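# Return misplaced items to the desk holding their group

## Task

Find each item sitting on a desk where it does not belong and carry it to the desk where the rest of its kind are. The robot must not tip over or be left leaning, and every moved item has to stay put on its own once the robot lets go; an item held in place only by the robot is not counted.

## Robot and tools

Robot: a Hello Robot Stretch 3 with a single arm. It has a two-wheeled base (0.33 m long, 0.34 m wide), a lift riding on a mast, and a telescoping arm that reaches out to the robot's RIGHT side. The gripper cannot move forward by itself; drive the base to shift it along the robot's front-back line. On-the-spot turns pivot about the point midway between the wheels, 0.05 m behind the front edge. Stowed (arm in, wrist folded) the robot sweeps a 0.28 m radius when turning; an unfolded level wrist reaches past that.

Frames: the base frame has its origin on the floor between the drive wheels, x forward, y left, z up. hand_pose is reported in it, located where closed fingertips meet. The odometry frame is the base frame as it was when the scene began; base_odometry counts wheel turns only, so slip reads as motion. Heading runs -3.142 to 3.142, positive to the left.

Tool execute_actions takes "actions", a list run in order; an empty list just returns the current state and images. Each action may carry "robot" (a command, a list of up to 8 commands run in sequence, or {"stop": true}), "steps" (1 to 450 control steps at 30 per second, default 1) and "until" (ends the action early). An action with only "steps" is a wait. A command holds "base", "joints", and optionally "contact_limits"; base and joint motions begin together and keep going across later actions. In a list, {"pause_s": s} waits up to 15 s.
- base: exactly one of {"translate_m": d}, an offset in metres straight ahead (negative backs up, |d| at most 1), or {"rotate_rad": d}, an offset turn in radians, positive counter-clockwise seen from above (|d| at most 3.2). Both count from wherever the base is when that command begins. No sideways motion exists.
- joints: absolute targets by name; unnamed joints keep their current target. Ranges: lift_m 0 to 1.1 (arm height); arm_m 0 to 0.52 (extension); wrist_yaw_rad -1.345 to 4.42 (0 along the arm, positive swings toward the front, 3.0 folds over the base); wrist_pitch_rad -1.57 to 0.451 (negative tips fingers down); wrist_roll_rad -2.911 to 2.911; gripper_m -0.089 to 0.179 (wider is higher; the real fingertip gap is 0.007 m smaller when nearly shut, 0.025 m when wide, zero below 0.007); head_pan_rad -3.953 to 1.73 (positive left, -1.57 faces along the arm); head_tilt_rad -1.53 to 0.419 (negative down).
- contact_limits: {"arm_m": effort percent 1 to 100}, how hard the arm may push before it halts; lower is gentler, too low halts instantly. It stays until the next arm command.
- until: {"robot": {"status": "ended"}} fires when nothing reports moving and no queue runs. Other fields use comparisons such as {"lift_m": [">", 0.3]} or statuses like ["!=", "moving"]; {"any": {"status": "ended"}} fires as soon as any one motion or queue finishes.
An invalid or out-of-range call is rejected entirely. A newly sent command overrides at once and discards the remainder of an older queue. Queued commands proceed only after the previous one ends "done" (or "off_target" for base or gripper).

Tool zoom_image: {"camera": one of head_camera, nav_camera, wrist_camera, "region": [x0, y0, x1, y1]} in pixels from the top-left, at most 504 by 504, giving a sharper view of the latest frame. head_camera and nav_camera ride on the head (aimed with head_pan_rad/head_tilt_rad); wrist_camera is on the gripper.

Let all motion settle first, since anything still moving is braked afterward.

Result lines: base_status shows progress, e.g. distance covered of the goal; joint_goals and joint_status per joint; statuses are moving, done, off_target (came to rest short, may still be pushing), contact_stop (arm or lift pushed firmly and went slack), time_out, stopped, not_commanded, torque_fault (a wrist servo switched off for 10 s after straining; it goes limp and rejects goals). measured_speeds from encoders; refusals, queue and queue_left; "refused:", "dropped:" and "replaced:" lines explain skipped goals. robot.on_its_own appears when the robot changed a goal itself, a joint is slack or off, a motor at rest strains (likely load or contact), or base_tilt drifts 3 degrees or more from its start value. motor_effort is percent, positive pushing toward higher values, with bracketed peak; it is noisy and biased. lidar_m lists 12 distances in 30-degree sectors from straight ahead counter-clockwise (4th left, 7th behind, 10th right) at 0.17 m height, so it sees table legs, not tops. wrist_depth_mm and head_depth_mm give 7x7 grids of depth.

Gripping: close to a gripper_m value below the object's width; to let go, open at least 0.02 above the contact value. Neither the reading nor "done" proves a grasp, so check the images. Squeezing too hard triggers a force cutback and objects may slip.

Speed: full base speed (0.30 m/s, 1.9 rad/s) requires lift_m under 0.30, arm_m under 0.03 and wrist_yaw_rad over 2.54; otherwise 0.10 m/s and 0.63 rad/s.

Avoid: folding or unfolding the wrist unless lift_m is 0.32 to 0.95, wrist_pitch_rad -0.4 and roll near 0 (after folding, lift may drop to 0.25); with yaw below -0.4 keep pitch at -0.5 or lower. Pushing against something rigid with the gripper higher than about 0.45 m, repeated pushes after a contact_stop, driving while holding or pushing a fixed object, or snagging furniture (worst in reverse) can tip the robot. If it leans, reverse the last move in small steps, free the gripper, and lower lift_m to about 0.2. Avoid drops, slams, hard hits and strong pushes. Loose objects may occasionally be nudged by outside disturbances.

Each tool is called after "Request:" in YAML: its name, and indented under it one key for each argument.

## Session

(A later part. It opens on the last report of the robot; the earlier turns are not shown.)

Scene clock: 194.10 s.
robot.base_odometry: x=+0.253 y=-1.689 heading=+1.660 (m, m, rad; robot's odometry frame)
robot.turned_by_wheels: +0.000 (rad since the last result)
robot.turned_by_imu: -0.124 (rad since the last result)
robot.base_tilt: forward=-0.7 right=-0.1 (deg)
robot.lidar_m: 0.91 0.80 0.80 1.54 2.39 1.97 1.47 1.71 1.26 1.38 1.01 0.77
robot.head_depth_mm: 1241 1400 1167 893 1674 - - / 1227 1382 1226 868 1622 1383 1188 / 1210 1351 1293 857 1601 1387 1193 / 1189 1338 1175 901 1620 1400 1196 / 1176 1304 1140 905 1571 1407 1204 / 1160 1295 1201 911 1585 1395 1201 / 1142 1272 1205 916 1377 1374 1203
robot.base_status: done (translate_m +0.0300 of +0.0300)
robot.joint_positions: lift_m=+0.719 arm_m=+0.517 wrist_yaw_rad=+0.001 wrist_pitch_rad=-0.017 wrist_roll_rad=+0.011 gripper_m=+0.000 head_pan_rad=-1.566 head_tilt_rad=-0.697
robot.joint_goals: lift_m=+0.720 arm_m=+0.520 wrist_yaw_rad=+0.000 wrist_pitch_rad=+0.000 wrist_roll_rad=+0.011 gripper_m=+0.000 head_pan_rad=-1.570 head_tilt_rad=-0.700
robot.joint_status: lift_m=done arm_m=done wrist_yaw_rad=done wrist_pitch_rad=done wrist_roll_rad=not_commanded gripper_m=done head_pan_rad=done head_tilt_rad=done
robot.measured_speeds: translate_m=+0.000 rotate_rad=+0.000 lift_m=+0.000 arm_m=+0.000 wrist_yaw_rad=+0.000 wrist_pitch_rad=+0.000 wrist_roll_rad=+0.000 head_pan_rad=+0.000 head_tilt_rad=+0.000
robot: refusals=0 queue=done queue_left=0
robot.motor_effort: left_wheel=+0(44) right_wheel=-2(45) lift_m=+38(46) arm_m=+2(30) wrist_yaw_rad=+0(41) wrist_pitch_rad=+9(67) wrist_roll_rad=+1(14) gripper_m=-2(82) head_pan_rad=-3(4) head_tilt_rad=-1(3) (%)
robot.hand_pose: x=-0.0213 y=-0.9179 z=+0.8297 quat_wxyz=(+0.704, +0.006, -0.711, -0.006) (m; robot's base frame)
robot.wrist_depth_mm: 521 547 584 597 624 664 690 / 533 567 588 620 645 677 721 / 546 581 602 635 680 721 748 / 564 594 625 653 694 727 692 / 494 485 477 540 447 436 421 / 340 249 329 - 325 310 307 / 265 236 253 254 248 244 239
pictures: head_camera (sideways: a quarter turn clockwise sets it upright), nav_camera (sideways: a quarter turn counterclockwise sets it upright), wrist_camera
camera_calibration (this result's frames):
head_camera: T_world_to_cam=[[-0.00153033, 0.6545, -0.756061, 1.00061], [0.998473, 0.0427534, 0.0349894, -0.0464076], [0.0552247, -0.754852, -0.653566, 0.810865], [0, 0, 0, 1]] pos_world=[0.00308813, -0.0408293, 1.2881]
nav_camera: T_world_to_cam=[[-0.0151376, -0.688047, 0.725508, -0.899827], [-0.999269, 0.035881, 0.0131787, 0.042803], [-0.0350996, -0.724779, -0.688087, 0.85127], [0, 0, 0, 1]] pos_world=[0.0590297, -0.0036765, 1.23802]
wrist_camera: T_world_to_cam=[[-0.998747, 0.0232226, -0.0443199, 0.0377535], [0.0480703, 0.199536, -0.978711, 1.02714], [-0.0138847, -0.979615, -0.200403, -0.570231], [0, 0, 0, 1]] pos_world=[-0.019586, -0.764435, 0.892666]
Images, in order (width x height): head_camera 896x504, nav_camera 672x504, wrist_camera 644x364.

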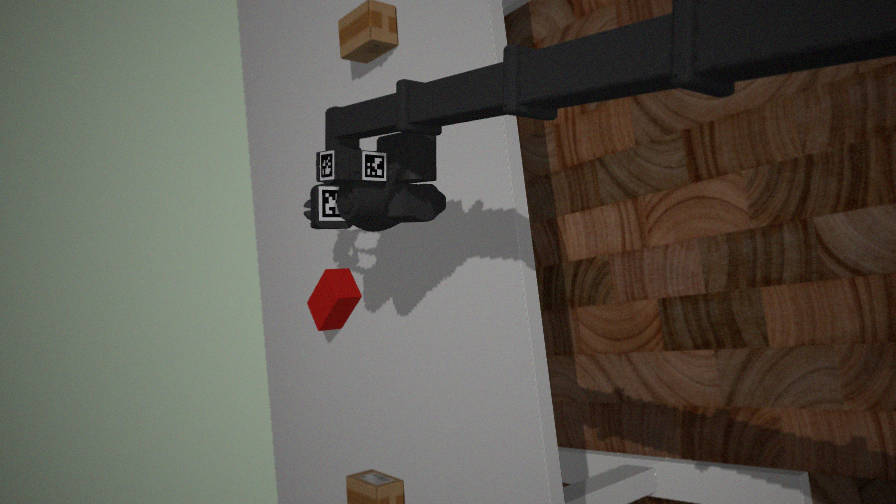

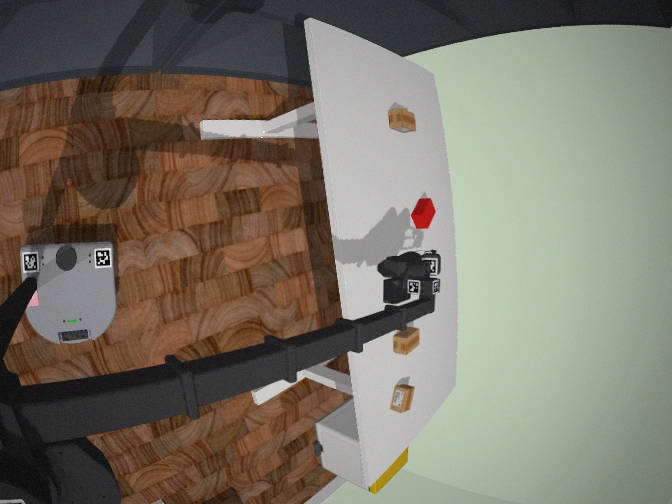

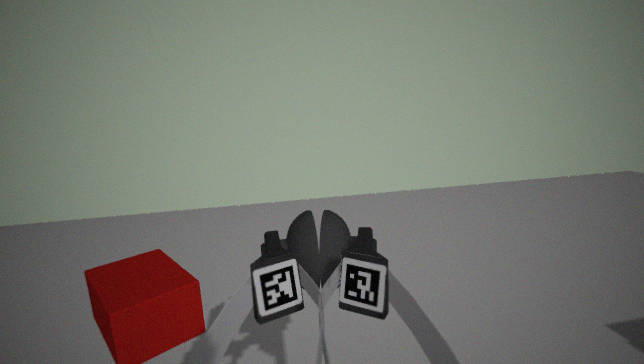

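Request:
execute_actions:
  actions:
    - {"robot":[{"base":{"rotate_rad":0.124},"joints":{"gripper_m":0.17}},{"joints":{"lift_m":0.64}}],"steps":450,"until":{"robot":{"status":"ended"}}}

Scene clock: 201.53 s.
robot.base_odometry: x=+0.253 y=-1.689 heading=+1.784 (m, m, rad; robot's odometry frame)
robot.turned_by_wheels: +0.124 (rad since the last result)
robot.turned_by_imu: +0.126 (rad since the last result)
robot.base_tilt: forward=-0.8 right=-0.2 (deg)
robot.lidar_m: 1.11 0.80 1.49 2.39 2.44 1.97 1.47 1.59 1.26 1.38 1.01 0.77
robot.head_depth_mm: 1191 1339 1162 893 1615 1425 - / 1187 1338 1176 927 1559 1383 1191 / 1180 1328 1238 832 1610 1392 1202 / 1180 1319 1190 889 1615 1399 1200 / 1181 1317 1204 907 1618 1393 1203 / 1175 1311 1202 914 1518 1394 1202 / 1176 1310 1211 917 1556 1382 1207
robot.base_status: done (rotate_rad +0.1239 of +0.1240)
robot.joint_positions: lift_m=+0.651 arm_m=+0.517 wrist_yaw_rad=+0.001 wrist_pitch_rad=+0.017 wrist_roll_rad=+0.010 gripper_m=+0.170 head_pan_rad=-1.566 head_tilt_rad=-0.697
robot.joint_goals: lift_m=+0.651 arm_m=+0.520 wrist_yaw_rad=+0.000 wrist_pitch_rad=+0.000 wrist_roll_rad=+0.010 gripper_m=+0.170 head_pan_rad=-1.570 head_tilt_rad=-0.700
robot.joint_status: lift_m=contact_stop arm_m=done wrist_yaw_rad=done wrist_pitch_rad=done wrist_roll_rad=not_commanded gripper_m=done head_pan_rad=done head_tilt_rad=done
robot.measured_speeds: translate_m=+0.000 rotate_rad=+0.000 lift_m=+0.001 arm_m=+0.000 wrist_yaw_rad=+0.000 wrist_pitch_rad=+0.000 wrist_roll_rad=+0.000 head_pan_rad=+0.000 head_tilt_rad=+0.000
robot: refusals=0 queue=dropped queue_left=0
robot.on_its_own: lift_m is slack since a contact_stop, until your next command for it (your +0.640 is given up)
robot.motor_effort: left_wheel=-1(8) right_wheel=+2(10) lift_m=+12(38) arm_m=+1(1) wrist_yaw_rad=+0(0) wrist_pitch_rad=-10(21) wrist_roll_rad=+1(1) gripper_m=+0(83) head_pan_rad=-2(2) head_tilt_rad=+0(0) (%)
robot.hand_pose: x=-0.0213 y=-0.9187 z=+0.7698 quat_wxyz=(+0.704, -0.005, -0.710, +0.006) (m; robot's base frame)
robot.wrist_depth_mm: 549 559 572 587 593 611 614 / 569 582 589 594 618 605 632 / 591 592 593 607 627 634 642 / 600 603 606 603 578 534 509 / 363 354 288 231 315 328 297 / 241 233 229 222 218 210 216 / - 176 173 170 167 164 156
pictures: head_camera (sideways: a quarter turn clockwise sets it upright), nav_camera (sideways: a quarter turn counterclockwise sets it upright), wrist_camera
camera_calibration (this result's frames):
head_camera: T_world_to_cam=[[-0.00153182, 0.6545, -0.75606, 1.00061], [0.998473, 0.0427557, 0.0349894, -0.0464076], [0.0552265, -0.754852, -0.653566, 0.810865], [0, 0, 0, 1]] pos_world=[0.00308822, -0.0408293, 1.2881]
nav_camera: T_world_to_cam=[[-0.015136, -0.688047, 0.725508, -0.899826], [-0.999269, 0.0358788, 0.0131788, 0.0428029], [-0.035098, -0.724779, -0.688087, 0.85127], [0, 0, 0, 1]] pos_world=[0.0590297, -0.00367636, 1.23802]
wrist_camera: T_world_to_cam=[[-0.998781, 0.0219235, -0.0442247, 0.0338065], [0.0472686, 0.166743, -0.984867, 0.943313], [-0.0142176, -0.985757, -0.167576, -0.61393], [0, 0, 0, 1]] pos_world=[-0.0195525, -0.763218, 0.827653]
Images, in order (width x height): head_camera 896x504, nav_camera 672x504, wrist_camera 644x364.

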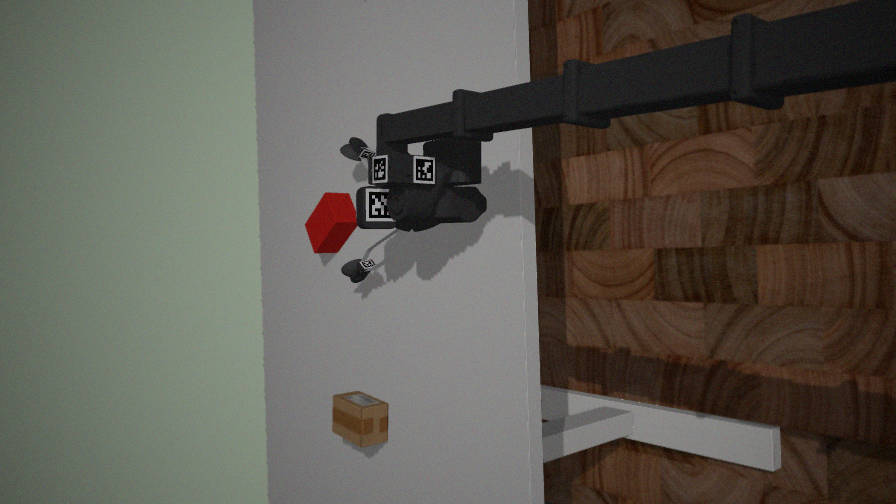

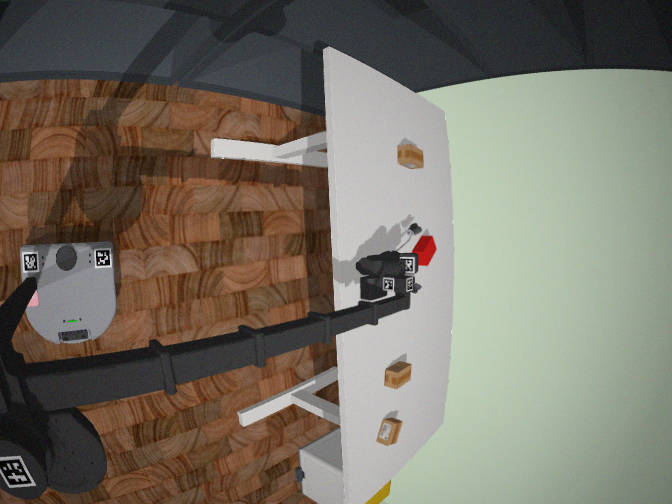

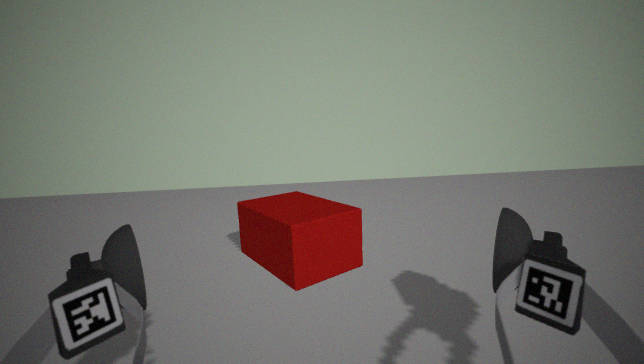

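Request:
execute_actions:
  actions:
    - {"robot":[{"joints":{"lift_m":0.72,"arm_m":0.35}},{"base":{"rotate_rad":0.3}},{"base":{"translate_m":-0.3}},{"base":{"rotate_rad":-0.3}},{"base":{"translate_m":0.287}}],"steps":450,"until":{"robot":{"status":"ended"}}}

Scene clock: 223.50 s.
robot.base_odometry: x=+0.340 y=-1.670 heading=+1.784 (m, m, rad; robot's odometry frame)
robot.turned_by_wheels: +0.000 (rad since the last result)
robot.turned_by_imu: +0.000 (rad since the last result)
robot.base_tilt: forward=-0.7 right=-0.1 (deg)
robot.lidar_m: 0.96 0.85 0.90 2.47 2.53 2.02 1.47 1.54 1.19 1.29 0.93 0.73
robot.head_depth_mm: 1102 1241 1167 893 764 - - / 1098 1237 1173 962 1526 1385 1194 / 1109 1237 1176 - 1519 1392 1194 / 1095 1236 1186 872 770 1393 1196 / 1097 1229 1191 906 775 1390 1195 / 1094 1230 1200 914 775 1392 1200 / 1093 1228 1206 910 780 1382 1198
robot.base_status: done (translate_m +0.2870 of +0.2870)
robot.joint_positions: lift_m=+0.719 arm_m=+0.350 wrist_yaw_rad=+0.001 wrist_pitch_rad=-0.017 wrist_roll_rad=+0.010 gripper_m=+0.170 head_pan_rad=-1.566 head_tilt_rad=-0.697
robot.joint_goals: lift_m=+0.720 arm_m=+0.350 wrist_yaw_rad=+0.000 wrist_pitch_rad=+0.000 wrist_roll_rad=+0.010 gripper_m=+0.170 head_pan_rad=-1.570 head_tilt_rad=-0.700
robot.joint_status: lift_m=done arm_m=done wrist_yaw_rad=done wrist_pitch_rad=done wrist_roll_rad=not_commanded gripper_m=done head_pan_rad=done head_tilt_rad=done
robot.measured_speeds: translate_m=+0.000 rotate_rad=+0.000 lift_m=+0.000 arm_m=+0.000 wrist_yaw_rad=+0.000 wrist_pitch_rad=+0.000 wrist_roll_rad=+0.000 head_pan_rad=+0.000 head_tilt_rad=+0.000
robot: refusals=0 queue=done queue_left=0
robot.motor_effort: left_wheel=+2(6) right_wheel=-3(9) lift_m=+37(38) arm_m=-4(5) wrist_yaw_rad=+0(0) wrist_pitch_rad=+9(11) wrist_roll_rad=+1(1) gripper_m=+0(0) head_pan_rad=-3(2) head_tilt_rad=+0(0) (%)
robot.hand_pose: x=-0.0213 y=-0.7511 z=+0.8297 quat_wxyz=(+0.704, +0.006, -0.711, -0.006) (m; robot's base frame)
robot.wrist_depth_mm: 613 625 648 647 651 643 677 / 648 645 664 670 684 695 717 / 649 678 684 703 690 712 721 / 678 678 702 718 736 712 671 / 502 502 471 372 450 464 425 / 351 333 329 310 320 308 317 / - 261 257 252 248 244 233
pictures: head_camera (sideways: a quarter turn clockwise sets it upright), nav_camera (sideways: a quarter turn counterclockwise sets it upright), wrist_camera
camera_calibration (this result's frames):
head_camera: T_world_to_cam=[[-0.00153033, 0.6545, -0.75606, 1.00061], [0.998473, 0.0427534, 0.0349894, -0.0464076], [0.0552247, -0.754852, -0.653566, 0.810865], [0, 0, 0, 1]] pos_world=[0.00308813, -0.0408293, 1.2881]
nav_camera: T_world_to_cam=[[-0.0151376, -0.688047, 0.725508, -0.899826], [-0.999269, 0.035881, 0.0131788, 0.0428029], [-0.0350996, -0.724779, -0.688087, 0.85127], [0, 0, 0, 1]] pos_world=[0.0590297, -0.00367648, 1.23802]
wrist_camera: T_world_to_cam=[[-0.998748, 0.0234068, -0.0442127, 0.0338805], [0.0480003, 0.199401, -0.978742, 0.993798], [-0.0140931, -0.979638, -0.200275, -0.406902], [0, 0, 0, 1]] pos_world=[-0.019599, -0.597574, 0.892677]
Images, in order (width x height): head_camera 896x504, nav_camera 672x504, wrist_camera 644x364.

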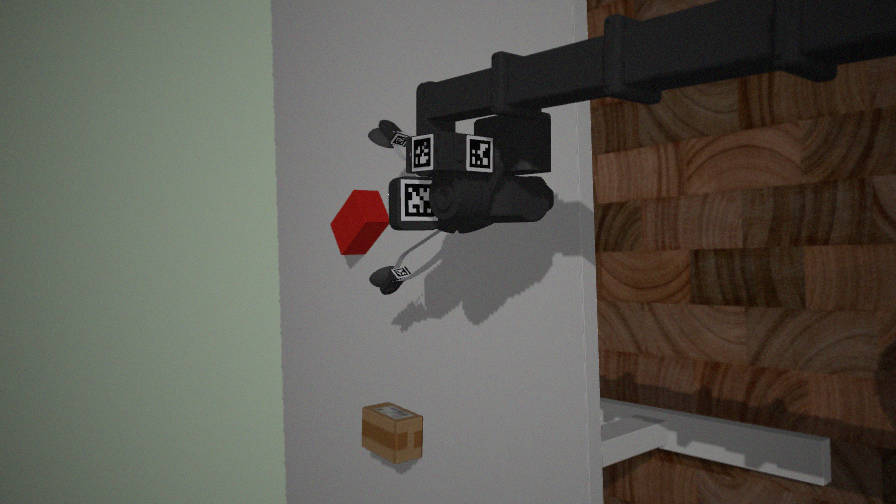

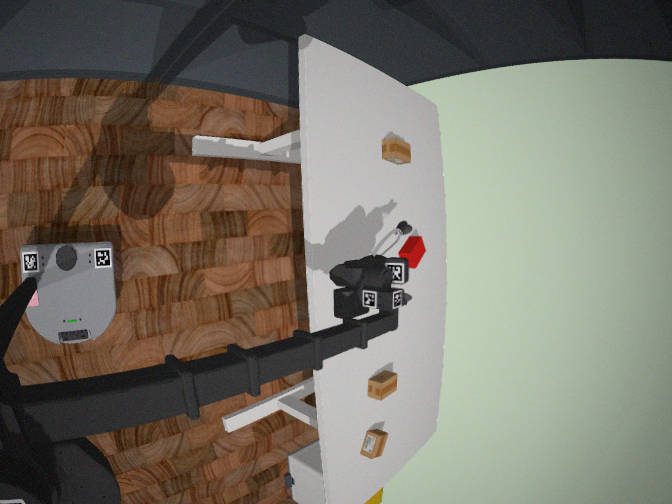

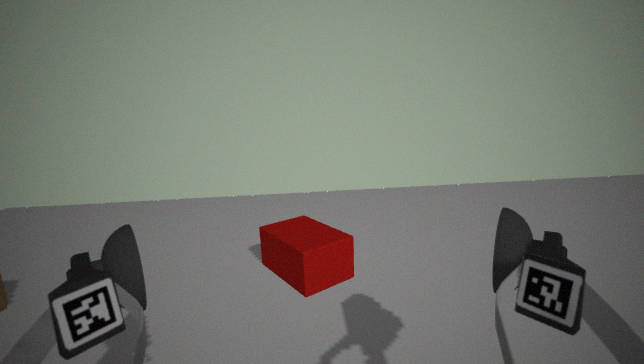

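Request:
execute_actions:
  actions:
    - {"robot":[{"joints":{"lift_m":0.66}},{"joints":{"arm_m":0.49}},{"joints":{"gripper_m":0.0}},{"joints":{"lift_m":0.74}}],"steps":450,"until":{"robot":{"status":"ended"}}}

Scene clock: 233.73 s.
robot.base_odometry: x=+0.340 y=-1.670 heading=+1.784 (m, m, rad; robot's odometry frame)
robot.turned_by_wheels: +0.000 (rad since the last result)
robot.turned_by_imu: +0.000 (rad since the last result)
robot.base_tilt: forward=-0.8 right=-0.1 (deg)
robot.lidar_m: 0.96 0.85 0.89 2.47 2.54 2.02 1.47 1.54 1.19 1.29 0.93 0.73
robot.head_depth_mm: 1106 1248 1173 893 765 - - / 1100 1238 1233 - 1512 1382 1190 / 1100 1225 1290 872 793 1385 1199 / 1099 1229 1191 903 777 1400 1204 / 1099 1230 1188 907 778 1398 1199 / 1099 1225 1195 912 778 1387 1205 / 1089 1221 1197 917 781 1373 1190
robot.base_status: done (translate_m +0.2870 of +0.2870)
robot.joint_positions: lift_m=+0.739 arm_m=+0.490 wrist_yaw_rad=+0.001 wrist_pitch_rad=-0.018 wrist_roll_rad=+0.010 gripper_m=+0.000 head_pan_rad=-1.566 head_tilt_rad=-0.697
robot.joint_goals: lift_m=+0.740 arm_m=+0.490 wrist_yaw_rad=+0.000 wrist_pitch_rad=+0.000 wrist_roll_rad=+0.010 gripper_m=+0.000 head_pan_rad=-1.570 head_tilt_rad=-0.700
robot.joint_status: lift_m=done arm_m=done wrist_yaw_rad=done wrist_pitch_rad=done wrist_roll_rad=not_commanded gripper_m=done head_pan_rad=done head_tilt_rad=done
robot.measured_speeds: translate_m=+0.000 rotate_rad=+0.000 lift_m=+0.000 arm_m=+0.000 wrist_yaw_rad=+0.000 wrist_pitch_rad=+0.000 wrist_roll_rad=+0.000 head_pan_rad=+0.000 head_tilt_rad=+0.000
robot: refusals=0 queue=done queue_left=0
robot.motor_effort: left_wheel=+2(2) right_wheel=-4(4) lift_m=+37(42) arm_m=+2(4) wrist_yaw_rad=+0(0) wrist_pitch_rad=+10(10) wrist_roll_rad=+1(1) gripper_m=-2(84) head_pan_rad=-3(2) head_tilt_rad=+0(1) (%)
robot.hand_pose: x=-0.0213 y=-0.8905 z=+0.8494 quat_wxyz=(+0.704, +0.007, -0.710, -0.006) (m; robot's base frame)
robot.wrist_depth_mm: 494 492 508 519 531 537 545 / 510 510 527 536 545 550 567 / 522 533 540 545 558 569 583 / 545 546 555 580 588 594 603 / 553 540 524 584 502 482 471 / 384 376 375 - 364 348 345 / 296 288 252 222 265 273 269
pictures: head_camera (sideways: a quarter turn clockwise sets it upright), nav_camera (sideways: a quarter turn counterclockwise sets it upright), wrist_camera
camera_calibration (this result's frames):
head_camera: T_world_to_cam=[[-0.00153041, 0.6545, -0.75606, 1.00061], [0.998473, 0.0427535, 0.0349894, -0.0464076], [0.0552248, -0.754852, -0.653566, 0.810865], [0, 0, 0, 1]] pos_world=[0.00308813, -0.0408293, 1.2881]
nav_camera: T_world_to_cam=[[-0.0151375, -0.688047, 0.725508, -0.899826], [-0.999269, 0.0358809, 0.0131788, 0.0428029], [-0.0350995, -0.724779, -0.688087, 0.85127], [0, 0, 0, 1]] pos_world=[0.0590297, -0.00367648, 1.23802]
wrist_camera: T_world_to_cam=[[-0.998748, 0.0234662, -0.0441809, 0.0380386], [0.0479996, 0.20069, -0.978478, 1.04177], [-0.0140945, -0.979374, -0.201565, -0.538202], [0, 0, 0, 1]] pos_world=[-0.0195991, -0.737066, 0.912544]
Images, in order (width x height): head_camera 896x504, nav_camera 672x504, wrist_camera 644x364.

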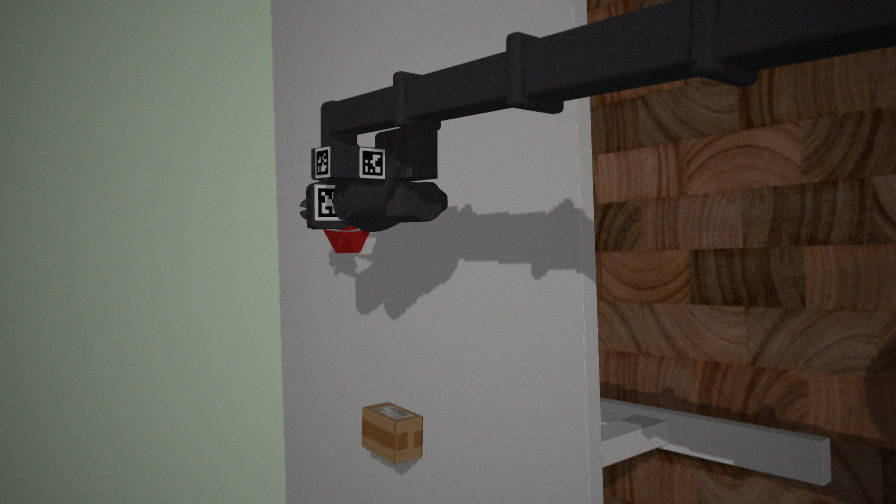

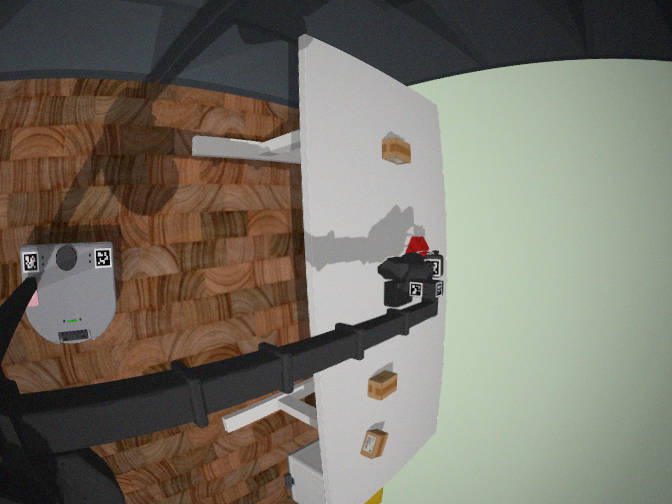

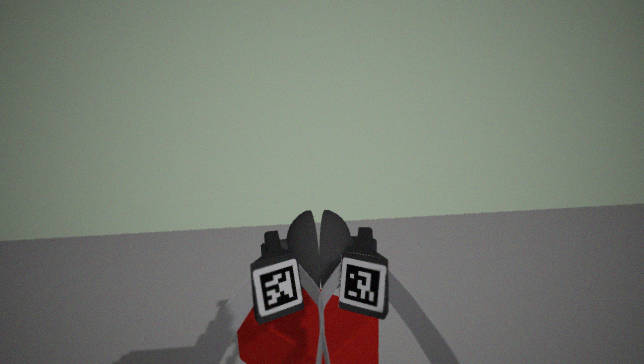

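Request:
execute_actions:
  actions:
    - {"robot":{"joints":{"wrist_pitch_rad":-0.9,"gripper_m":0.17}},"steps":200,"until":{"robot":{"status":"ended"}}}

Scene clock: 239.20 s.
robot.base_odometry: x=+0.340 y=-1.670 heading=+1.784 (m, m, rad; robot's odometry frame)
robot.turned_by_wheels: +0.000 (rad since the last result)
robot.turned_by_imu: +0.001 (rad since the last result)
robot.base_tilt: forward=-0.8 right=+0.0 (deg)
robot.lidar_m: 0.96 0.85 0.89 2.47 2.54 2.02 1.47 1.54 1.19 1.29 0.93 0.73
robot.head_depth_mm: 1112 1244 1167 894 765 - - / 1102 1242 1228 - 1524 1383 1189 / 1100 1232 1298 846 795 1382 1201 / 1100 1225 1184 903 774 1393 1200 / 1098 1229 1182 907 775 1391 1206 / 1096 1236 1200 910 779 1396 1201 / 1092 1225 1193 916 781 1386 1195
robot.base_status: done (translate_m +0.2870 of +0.2870)
robot.joint_positions: lift_m=+0.740 arm_m=+0.490 wrist_yaw_rad=+0.005 wrist_pitch_rad=-0.471 wrist_roll_rad=+0.010 gripper_m=+0.170 head_pan_rad=-1.566 head_tilt_rad=-0.697
robot.joint_goals: lift_m=+0.740 arm_m=+0.490 wrist_yaw_rad=+0.000 wrist_pitch_rad=-0.480 wrist_roll_rad=+0.010 gripper_m=+0.170 head_pan_rad=-1.570 head_tilt_rad=-0.700
robot.joint_status: lift_m=done arm_m=done wrist_yaw_rad=done wrist_pitch_rad=time_out wrist_roll_rad=not_commanded gripper_m=done head_pan_rad=done head_tilt_rad=done
robot.measured_speeds: translate_m=+0.000 rotate_rad=+0.000 lift_m=+0.000 arm_m=+0.000 wrist_yaw_rad=+0.000 wrist_pitch_rad=+0.000 wrist_roll_rad=+0.000 head_pan_rad=+0.000 head_tilt_rad=+0.000
robot: refusals=0 queue=dropped queue_left=0
robot.on_its_own: wrist_pitch_rad is held at -0.480, not at your -0.900, since a time_out
robot.motor_effort: left_wheel=+1(10) right_wheel=-2(18) lift_m=+19(38) arm_m=-2(5) wrist_yaw_rad=-4(17) wrist_pitch_rad=-5(100) wrist_roll_rad=+1(1) gripper_m=+1(99) head_pan_rad=-3(2) head_tilt_rad=+0(0) (%)
robot.hand_pose: x=-0.0205 y=-0.8527 z=+0.7413 quat_wxyz=(+0.685, +0.166, -0.691, -0.164) (m; robot's base frame)
robot.wrist_depth_mm: 490 497 503 499 511 515 514 / 398 393 390 379 370 367 359 / 299 293 249 208 285 276 274 / 238 236 233 216 229 225 223 / 199 201 195 193 191 196 188 / 174 169 167 166 164 161 164 / - 147 146 145 144 143 140
pictures: head_camera (sideways: a quarter turn clockwise sets it upright), nav_camera (sideways: a quarter turn counterclockwise sets it upright), wrist_camera
camera_calibration (this result's frames):
head_camera: T_world_to_cam=[[-0.00153018, 0.6545, -0.75606, 1.00061], [0.998473, 0.0427532, 0.0349894, -0.0464076], [0.0552246, -0.754852, -0.653566, 0.810865], [0, 0, 0, 1]] pos_world=[0.00308812, -0.0408293, 1.2881]
nav_camera: T_world_to_cam=[[-0.0151378, -0.688047, 0.725508, -0.899827], [-0.999269, 0.0358813, 0.0131788, 0.0428029], [-0.0350998, -0.724779, -0.688087, 0.85127], [0, 0, 0, 1]] pos_world=[0.0590297, -0.0036765, 1.23802]
wrist_camera: T_world_to_cam=[[-0.998899, 0.0367601, -0.029132, 0.0333058], [0.0454999, 0.608608, -0.792166, 1.13809], [-0.0113901, -0.792619, -0.60961, -0.0611485], [0, 0, 0, 1]] pos_world=[-0.0192103, -0.742343, 0.86525]
Images, in order (width x height): head_camera 896x504, nav_camera 672x504, wrist_camera 644x364.

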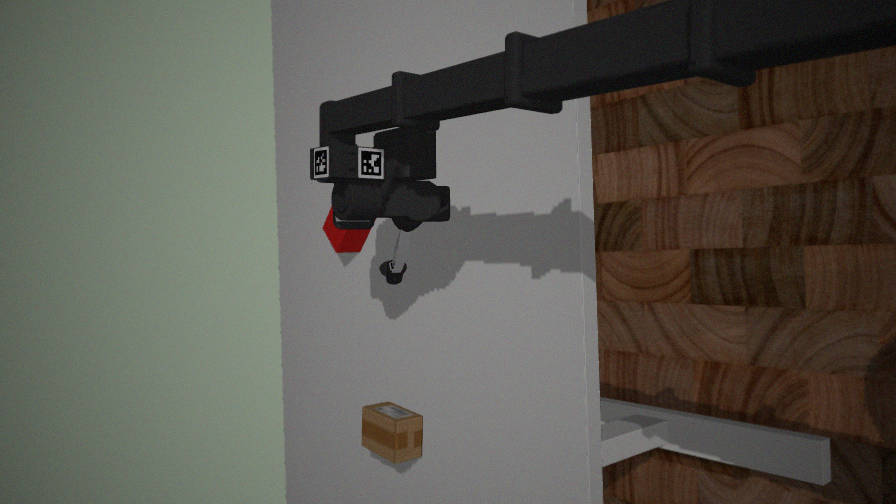

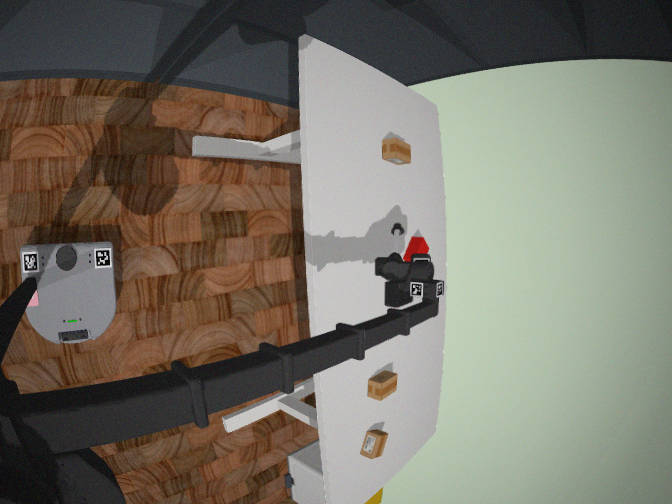

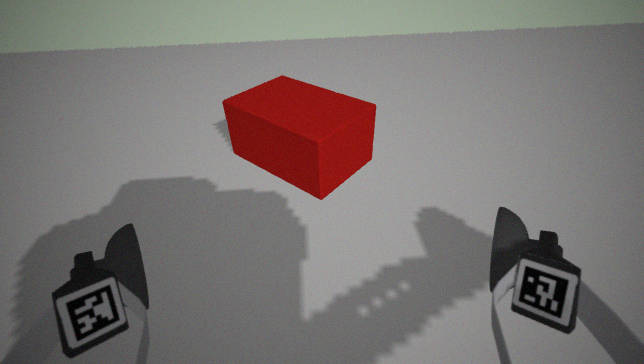

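Request:
execute_actions:
  actions:
    - {"robot":[{"joints":{"lift_m":0.748,"wrist_pitch_rad":-0.45}},{"joints":{"arm_m":0.52}},{"joints":{"gripper_m":0.0}},{"joints":{"lift_m":0.8}}],"steps":450,"until":{"robot":{"status":"ended"}}}

Scene clock: 247.77 s.
robot.base_odometry: x=+0.340 y=-1.670 heading=+1.784 (m, m, rad; robot's odometry frame)
robot.turned_by_wheels: +0.000 (rad since the last result)
robot.turned_by_imu: +0.000 (rad since the last result)
robot.base_tilt: forward=-0.6 right=-0.2 (deg)
robot.lidar_m: 0.96 0.85 0.89 2.47 2.53 2.03 1.47 1.54 1.19 1.29 0.93 0.73
robot.head_depth_mm: 1110 1241 1164 922 - 1347 1171 / 1102 1235 - 896 792 1380 1189 / 1096 1237 - 897 794 1380 1190 / 1102 1236 1183 903 771 1383 1195 / 1099 1231 1191 907 774 1391 1198 / 1093 1227 1196 909 775 1389 1206 / 1096 1224 1199 912 781 1371 1190
robot.base_status: done (translate_m +0.2870 of +0.2870)
robot.joint_positions: lift_m=+0.799 arm_m=+0.517 wrist_yaw_rad=+0.003 wrist_pitch_rad=-0.468 wrist_roll_rad=+0.010 gripper_m=+0.000 head_pan_rad=-1.566 head_tilt_rad=-0.697
robot.joint_goals: lift_m=+0.800 arm_m=+0.520 wrist_yaw_rad=+0.000 wrist_pitch_rad=-0.450 wrist_roll_rad=+0.010 gripper_m=+0.000 head_pan_rad=-1.570 head_tilt_rad=-0.700
robot.joint_status: lift_m=done arm_m=done wrist_yaw_rad=done wrist_pitch_rad=done wrist_roll_rad=not_commanded gripper_m=done head_pan_rad=done head_tilt_rad=done
robot.measured_speeds: translate_m=+0.000 rotate_rad=+0.000 lift_m=+0.000 arm_m=+0.000 wrist_yaw_rad=+0.000 wrist_pitch_rad=+0.000 wrist_roll_rad=+0.000 head_pan_rad=+0.000 head_tilt_rad=+0.000
robot: refusals=0 queue=done queue_left=0
robot.motor_effort: left_wheel=+2(1) right_wheel=-2(3) lift_m=+38(40) arm_m=+2(4) wrist_yaw_rad=-3(4) wrist_pitch_rad=+10(10) wrist_roll_rad=+1(1) gripper_m=-1(83) head_pan_rad=-2(2) head_tilt_rad=+0(1) (%)
robot.hand_pose: x=-0.0208 y=-0.8798 z=+0.8010 quat_wxyz=(+0.685, +0.164, -0.691, -0.164) (m; robot's base frame)
robot.wrist_depth_mm: 462 476 482 488 498 518 522 / 497 507 518 521 529 523 509 / 421 416 409 404 399 396 389 / 336 332 314 254 320 316 316 / 278 277 266 227 269 268 264 / 239 238 237 - 234 228 229 / 208 207 206 204 204 200 201
pictures: head_camera (sideways: a quarter turn clockwise sets it upright), nav_camera (sideways: a quarter turn counterclockwise sets it upright), wrist_camera
camera_calibration (this result's frames):
head_camera: T_world_to_cam=[[-0.00153049, 0.6545, -0.75606, 1.00061], [0.998473, 0.0427537, 0.0349894, -0.0464076], [0.0552249, -0.754852, -0.653566, 0.810865], [0, 0, 0, 1]] pos_world=[0.00308814, -0.0408293, 1.2881]
nav_camera: T_world_to_cam=[[-0.0151374, -0.688047, 0.725508, -0.899826], [-0.999269, 0.0358808, 0.0131788, 0.0428029], [-0.0350994, -0.724779, -0.688087, 0.85127], [0, 0, 0, 1]] pos_world=[0.0590297, -0.00367647, 1.23802]
wrist_camera: T_world_to_cam=[[-0.998849, 0.0380254, -0.0292519, 0.0369615], [0.0463301, 0.606255, -0.79392, 1.20127], [-0.012455, -0.794361, -0.607318, -0.0497099], [0, 0, 0, 1]] pos_world=[-0.019355, -0.769166, 0.924601]
Images, in order (width x height): head_camera 896x504, nav_camera 672x504, wrist_camera 644x364.

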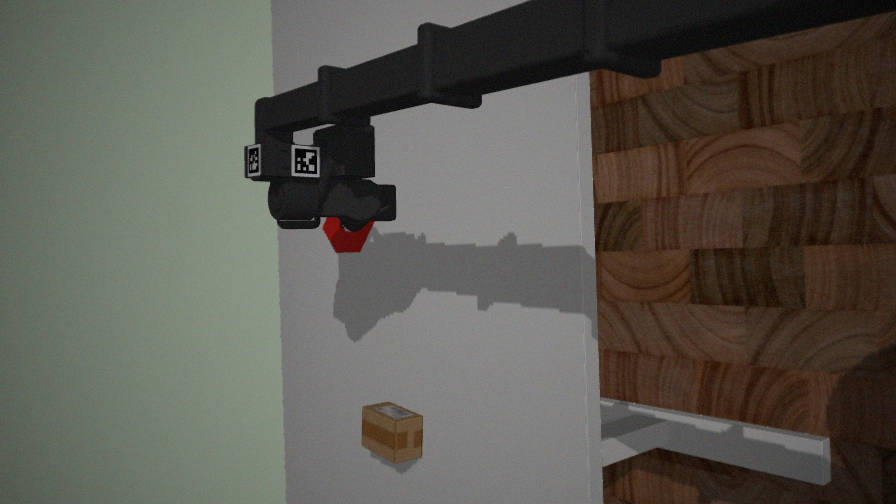

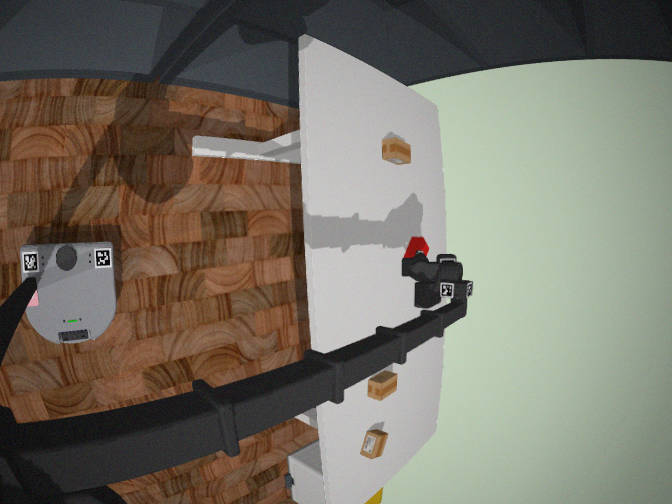

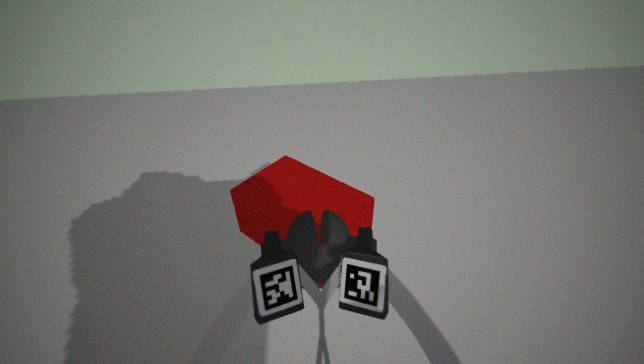

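Request:
execute_actions:
  actions:
    - {"robot":[{"joints":{"gripper_m":0.17,"arm_m":0.40},"base":{"rotate_rad":0.3}},{"base":{"translate_m":-0.3}},{"base":{"rotate_rad":-0.3}},{"base":{"translate_m":0.295}}],"steps":450,"until":{"robot":{"status":"ended"}}}

Scene clock: 264.07 s.
robot.base_odometry: x=+0.425 y=-1.643 heading=+1.784 (m, m, rad; robot's odometry frame)
robot.turned_by_wheels: +0.000 (rad since the last result)
robot.turned_by_imu: +0.000 (rad since the last result)
robot.base_tilt: forward=-0.8 right=+0.0 (deg)
robot.lidar_m: 0.70 0.95 0.91 2.57 2.63 2.03 1.49 1.15 1.12 1.20 0.85 0.70
robot.head_depth_mm: 1028 1153 1165 923 - - 1176 / 1030 1149 1241 845 725 1361 1194 / 1024 1141 1241 842 726 1352 1197 / 1019 1141 1186 888 728 1364 1194 / 1017 1143 1193 906 733 1335 1205 / 1016 1135 1197 894 734 1326 1210 / 1010 1134 1208 879 737 1309 1182
robot.base_status: done (translate_m +0.2950 of +0.2950)
robot.joint_positions: lift_m=+0.799 arm_m=+0.400 wrist_yaw_rad=+0.002 wrist_pitch_rad=-0.468 wrist_roll_rad=+0.010 gripper_m=+0.170 head_pan_rad=-1.566 head_tilt_rad=-0.697
robot.joint_goals: lift_m=+0.800 arm_m=+0.400 wrist_yaw_rad=+0.000 wrist_pitch_rad=-0.450 wrist_roll_rad=+0.010 gripper_m=+0.170 head_pan_rad=-1.570 head_tilt_rad=-0.700
robot.joint_status: lift_m=done arm_m=done wrist_yaw_rad=done wrist_pitch_rad=done wrist_roll_rad=not_commanded gripper_m=done head_pan_rad=done head_tilt_rad=done
robot.measured_speeds: translate_m=+0.000 rotate_rad=+0.000 lift_m=+0.000 arm_m=+0.000 wrist_yaw_rad=+0.000 wrist_pitch_rad=+0.000 wrist_roll_rad=+0.000 head_pan_rad=+0.000 head_tilt_rad=+0.000
robot: refusals=0 queue=done queue_left=0
robot.motor_effort: left_wheel=+2(7) right_wheel=-4(11) lift_m=+38(37) arm_m=-3(4) wrist_yaw_rad=-2(3) wrist_pitch_rad=+10(10) wrist_roll_rad=+1(1) gripper_m=+0(82) head_pan_rad=-2(2) head_tilt_rad=+0(0) (%)
robot.hand_pose: x=-0.0211 y=-0.7631 z=+0.8010 quat_wxyz=(+0.685, +0.164, -0.691, -0.164) (m; robot's base frame)
robot.wrist_depth_mm: 481 493 504 516 521 533 544 / 523 523 531 535 529 526 511 / 424 414 411 405 401 396 390 / 338 331 315 254 322 320 316 / 279 279 274 255 270 277 266 / 240 237 237 233 233 225 232 / - 208 207 206 203 202 197
pictures: head_camera (sideways: a quarter turn clockwise sets it upright), nav_camera (sideways: a quarter turn counterclockwise sets it upright), wrist_camera
camera_calibration (this result's frames):
head_camera: T_world_to_cam=[[-0.00153033, 0.6545, -0.75606, 1.00061], [0.998473, 0.0427534, 0.0349894, -0.0464076], [0.0552247, -0.754852, -0.653566, 0.810865], [0, 0, 0, 1]] pos_world=[0.00308813, -0.0408293, 1.2881]
nav_camera: T_world_to_cam=[[-0.0151376, -0.688047, 0.725508, -0.899826], [-0.999269, 0.035881, 0.0131788, 0.0428029], [-0.0350996, -0.724779, -0.688087, 0.85127], [0, 0, 0, 1]] pos_world=[0.0590297, -0.00367648, 1.23802]
wrist_camera: T_world_to_cam=[[-0.998805, 0.0391517, -0.0292533, 0.0331388], [0.0470144, 0.60618, -0.793937, 1.13048], [-0.0133512, -0.794364, -0.607296, 0.0429818], [0, 0, 0, 1]] pos_world=[-0.019476, -0.65243, 0.924604]
Images, in order (width x height): head_camera 896x504, nav_camera 672x504, wrist_camera 644x364.

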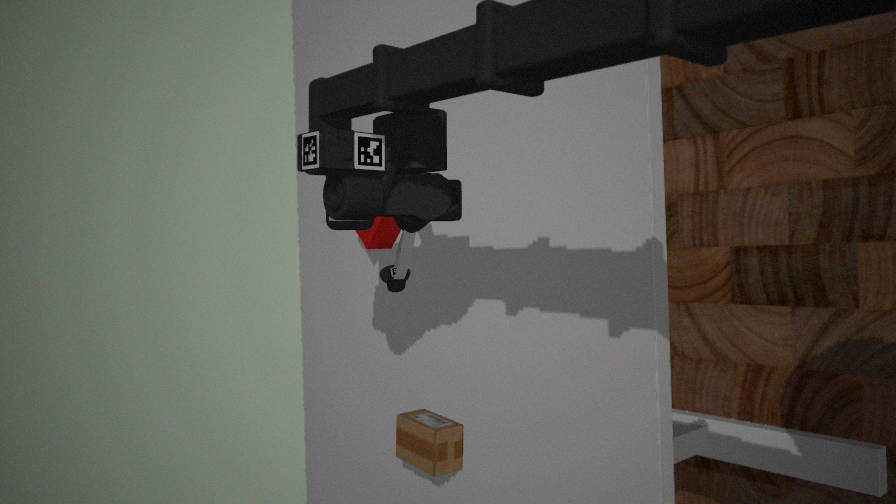

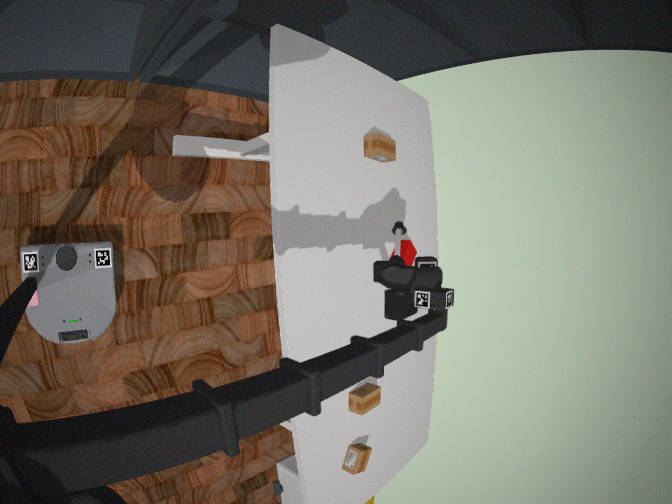

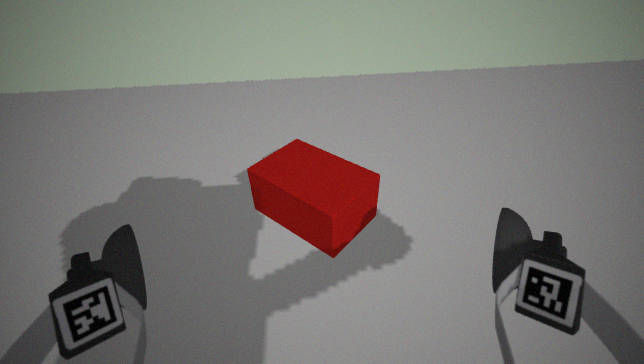

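Request:
execute_actions:
  actions:
    - {"robot":[{"joints":{"lift_m":0.748}},{"joints":{"arm_m":0.47}},{"joints":{"gripper_m":0.0}},{"joints":{"lift_m":0.8}}],"steps":450,"until":{"robot":{"status":"ended"}}}

Scene clock: 273.37 s.
robot.base_odometry: x=+0.425 y=-1.643 heading=+1.784 (m, m, rad; robot's odometry frame)
robot.turned_by_wheels: +0.000 (rad since the last result)
robot.turned_by_imu: +0.000 (rad since the last result)
robot.base_tilt: forward=-0.7 right=-0.1 (deg)
robot.lidar_m: 0.69 0.94 0.91 2.57 2.62 2.02 1.48 1.15 1.13 1.20 0.85 0.70
robot.head_depth_mm: 1028 1149 1163 940 - - 1176 / 1029 1151 1236 883 725 1353 1193 / 1020 1146 - 870 726 1361 1188 / 1021 1143 1185 908 732 1365 1197 / 1015 1148 1188 905 733 1330 1195 / 1013 1139 1201 895 734 1326 1202 / 1015 1139 1199 885 735 1314 1179
robot.base_status: done (translate_m +0.2950 of +0.2950)
robot.joint_positions: lift_m=+0.799 arm_m=+0.470 wrist_yaw_rad=+0.001 wrist_pitch_rad=-0.467 wrist_roll_rad=+0.010 gripper_m=+0.000 head_pan_rad=-1.566 head_tilt_rad=-0.697
robot.joint_goals: lift_m=+0.800 arm_m=+0.470 wrist_yaw_rad=+0.000 wrist_pitch_rad=-0.450 wrist_roll_rad=+0.010 gripper_m=+0.000 head_pan_rad=-1.570 head_tilt_rad=-0.700
robot.joint_status: lift_m=done arm_m=done wrist_yaw_rad=done wrist_pitch_rad=done wrist_roll_rad=not_commanded gripper_m=done head_pan_rad=done head_tilt_rad=done
robot.measured_speeds: translate_m=+0.000 rotate_rad=+0.000 lift_m=+0.000 arm_m=+0.000 wrist_yaw_rad=+0.000 wrist_pitch_rad=+0.000 wrist_roll_rad=+0.000 head_pan_rad=+0.000 head_tilt_rad=+0.000
robot: refusals=0 queue=done queue_left=0
robot.motor_effort: left_wheel=+2(2) right_wheel=-3(4) lift_m=+38(42) arm_m=+2(5) wrist_yaw_rad=-1(2) wrist_pitch_rad=+10(10) wrist_roll_rad=+1(1) gripper_m=-2(84) head_pan_rad=-2(3) head_tilt_rad=-1(1) (%)
robot.hand_pose: x=-0.0213 y=-0.8326 z=+0.8011 quat_wxyz=(+0.685, +0.164, -0.691, -0.165) (m; robot's base frame)
robot.wrist_depth_mm: 425 430 442 454 461 473 482 / 465 476 479 479 497 500 503 / 424 419 405 401 398 392 388 / 336 332 330 312 327 317 315 / 278 278 255 225 270 268 265 / 240 236 236 - 236 230 228 / 209 208 207 205 203 203 200
pictures: head_camera (sideways: a quarter turn clockwise sets it upright), nav_camera (sideways: a quarter turn counterclockwise sets it upright), wrist_camera
camera_calibration (this result's frames):
head_camera: T_world_to_cam=[[-0.00153049, 0.6545, -0.75606, 1.00061], [0.998473, 0.0427537, 0.0349894, -0.0464076], [0.0552249, -0.754852, -0.653566, 0.810865], [0, 0, 0, 1]] pos_world=[0.00308814, -0.0408293, 1.2881]
nav_camera: T_world_to_cam=[[-0.0151374, -0.688047, 0.725508, -0.899827], [-0.999269, 0.0358808, 0.0131787, 0.0428029], [-0.0350994, -0.724779, -0.688087, 0.85127], [0, 0, 0, 1]] pos_world=[0.0590297, -0.00367648, 1.23802]
wrist_camera: T_world_to_cam=[[-0.998771, 0.0399987, -0.02926, 0.036385], [0.0475315, 0.606008, -0.794038, 1.17257], [-0.0140287, -0.794453, -0.607164, -0.0123706], [0, 0, 0, 1]] pos_world=[-0.0195674, -0.721872, 0.924621]
Images, in order (width x height): head_camera 896x504, nav_camera 672x504, wrist_camera 644x364.

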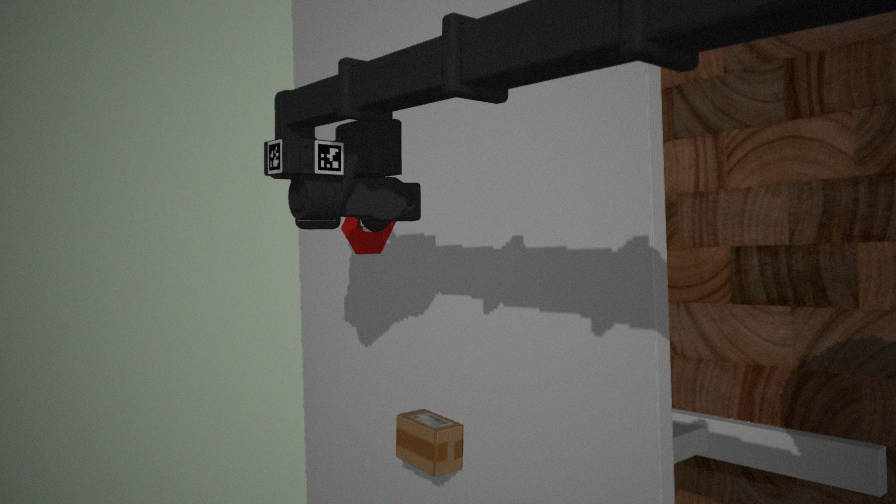

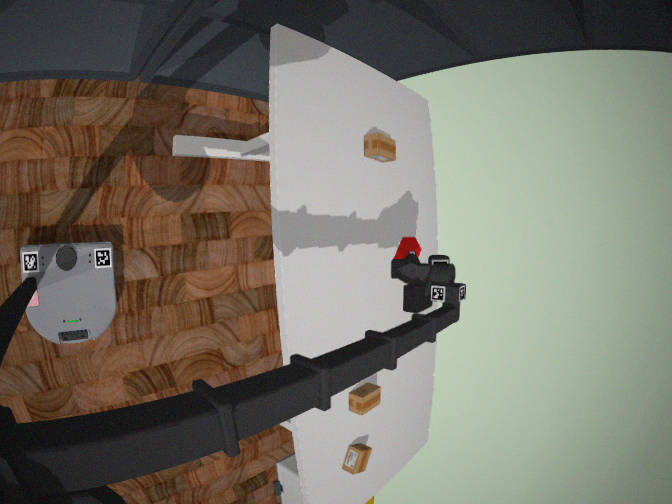

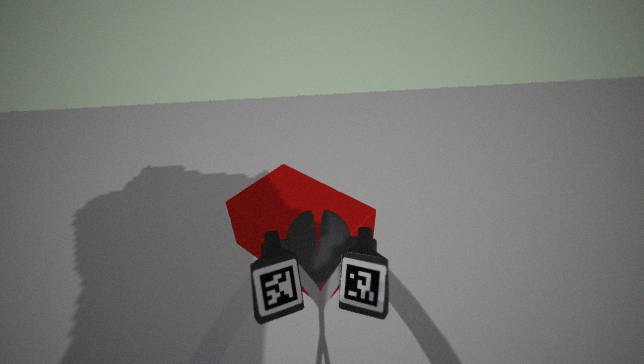

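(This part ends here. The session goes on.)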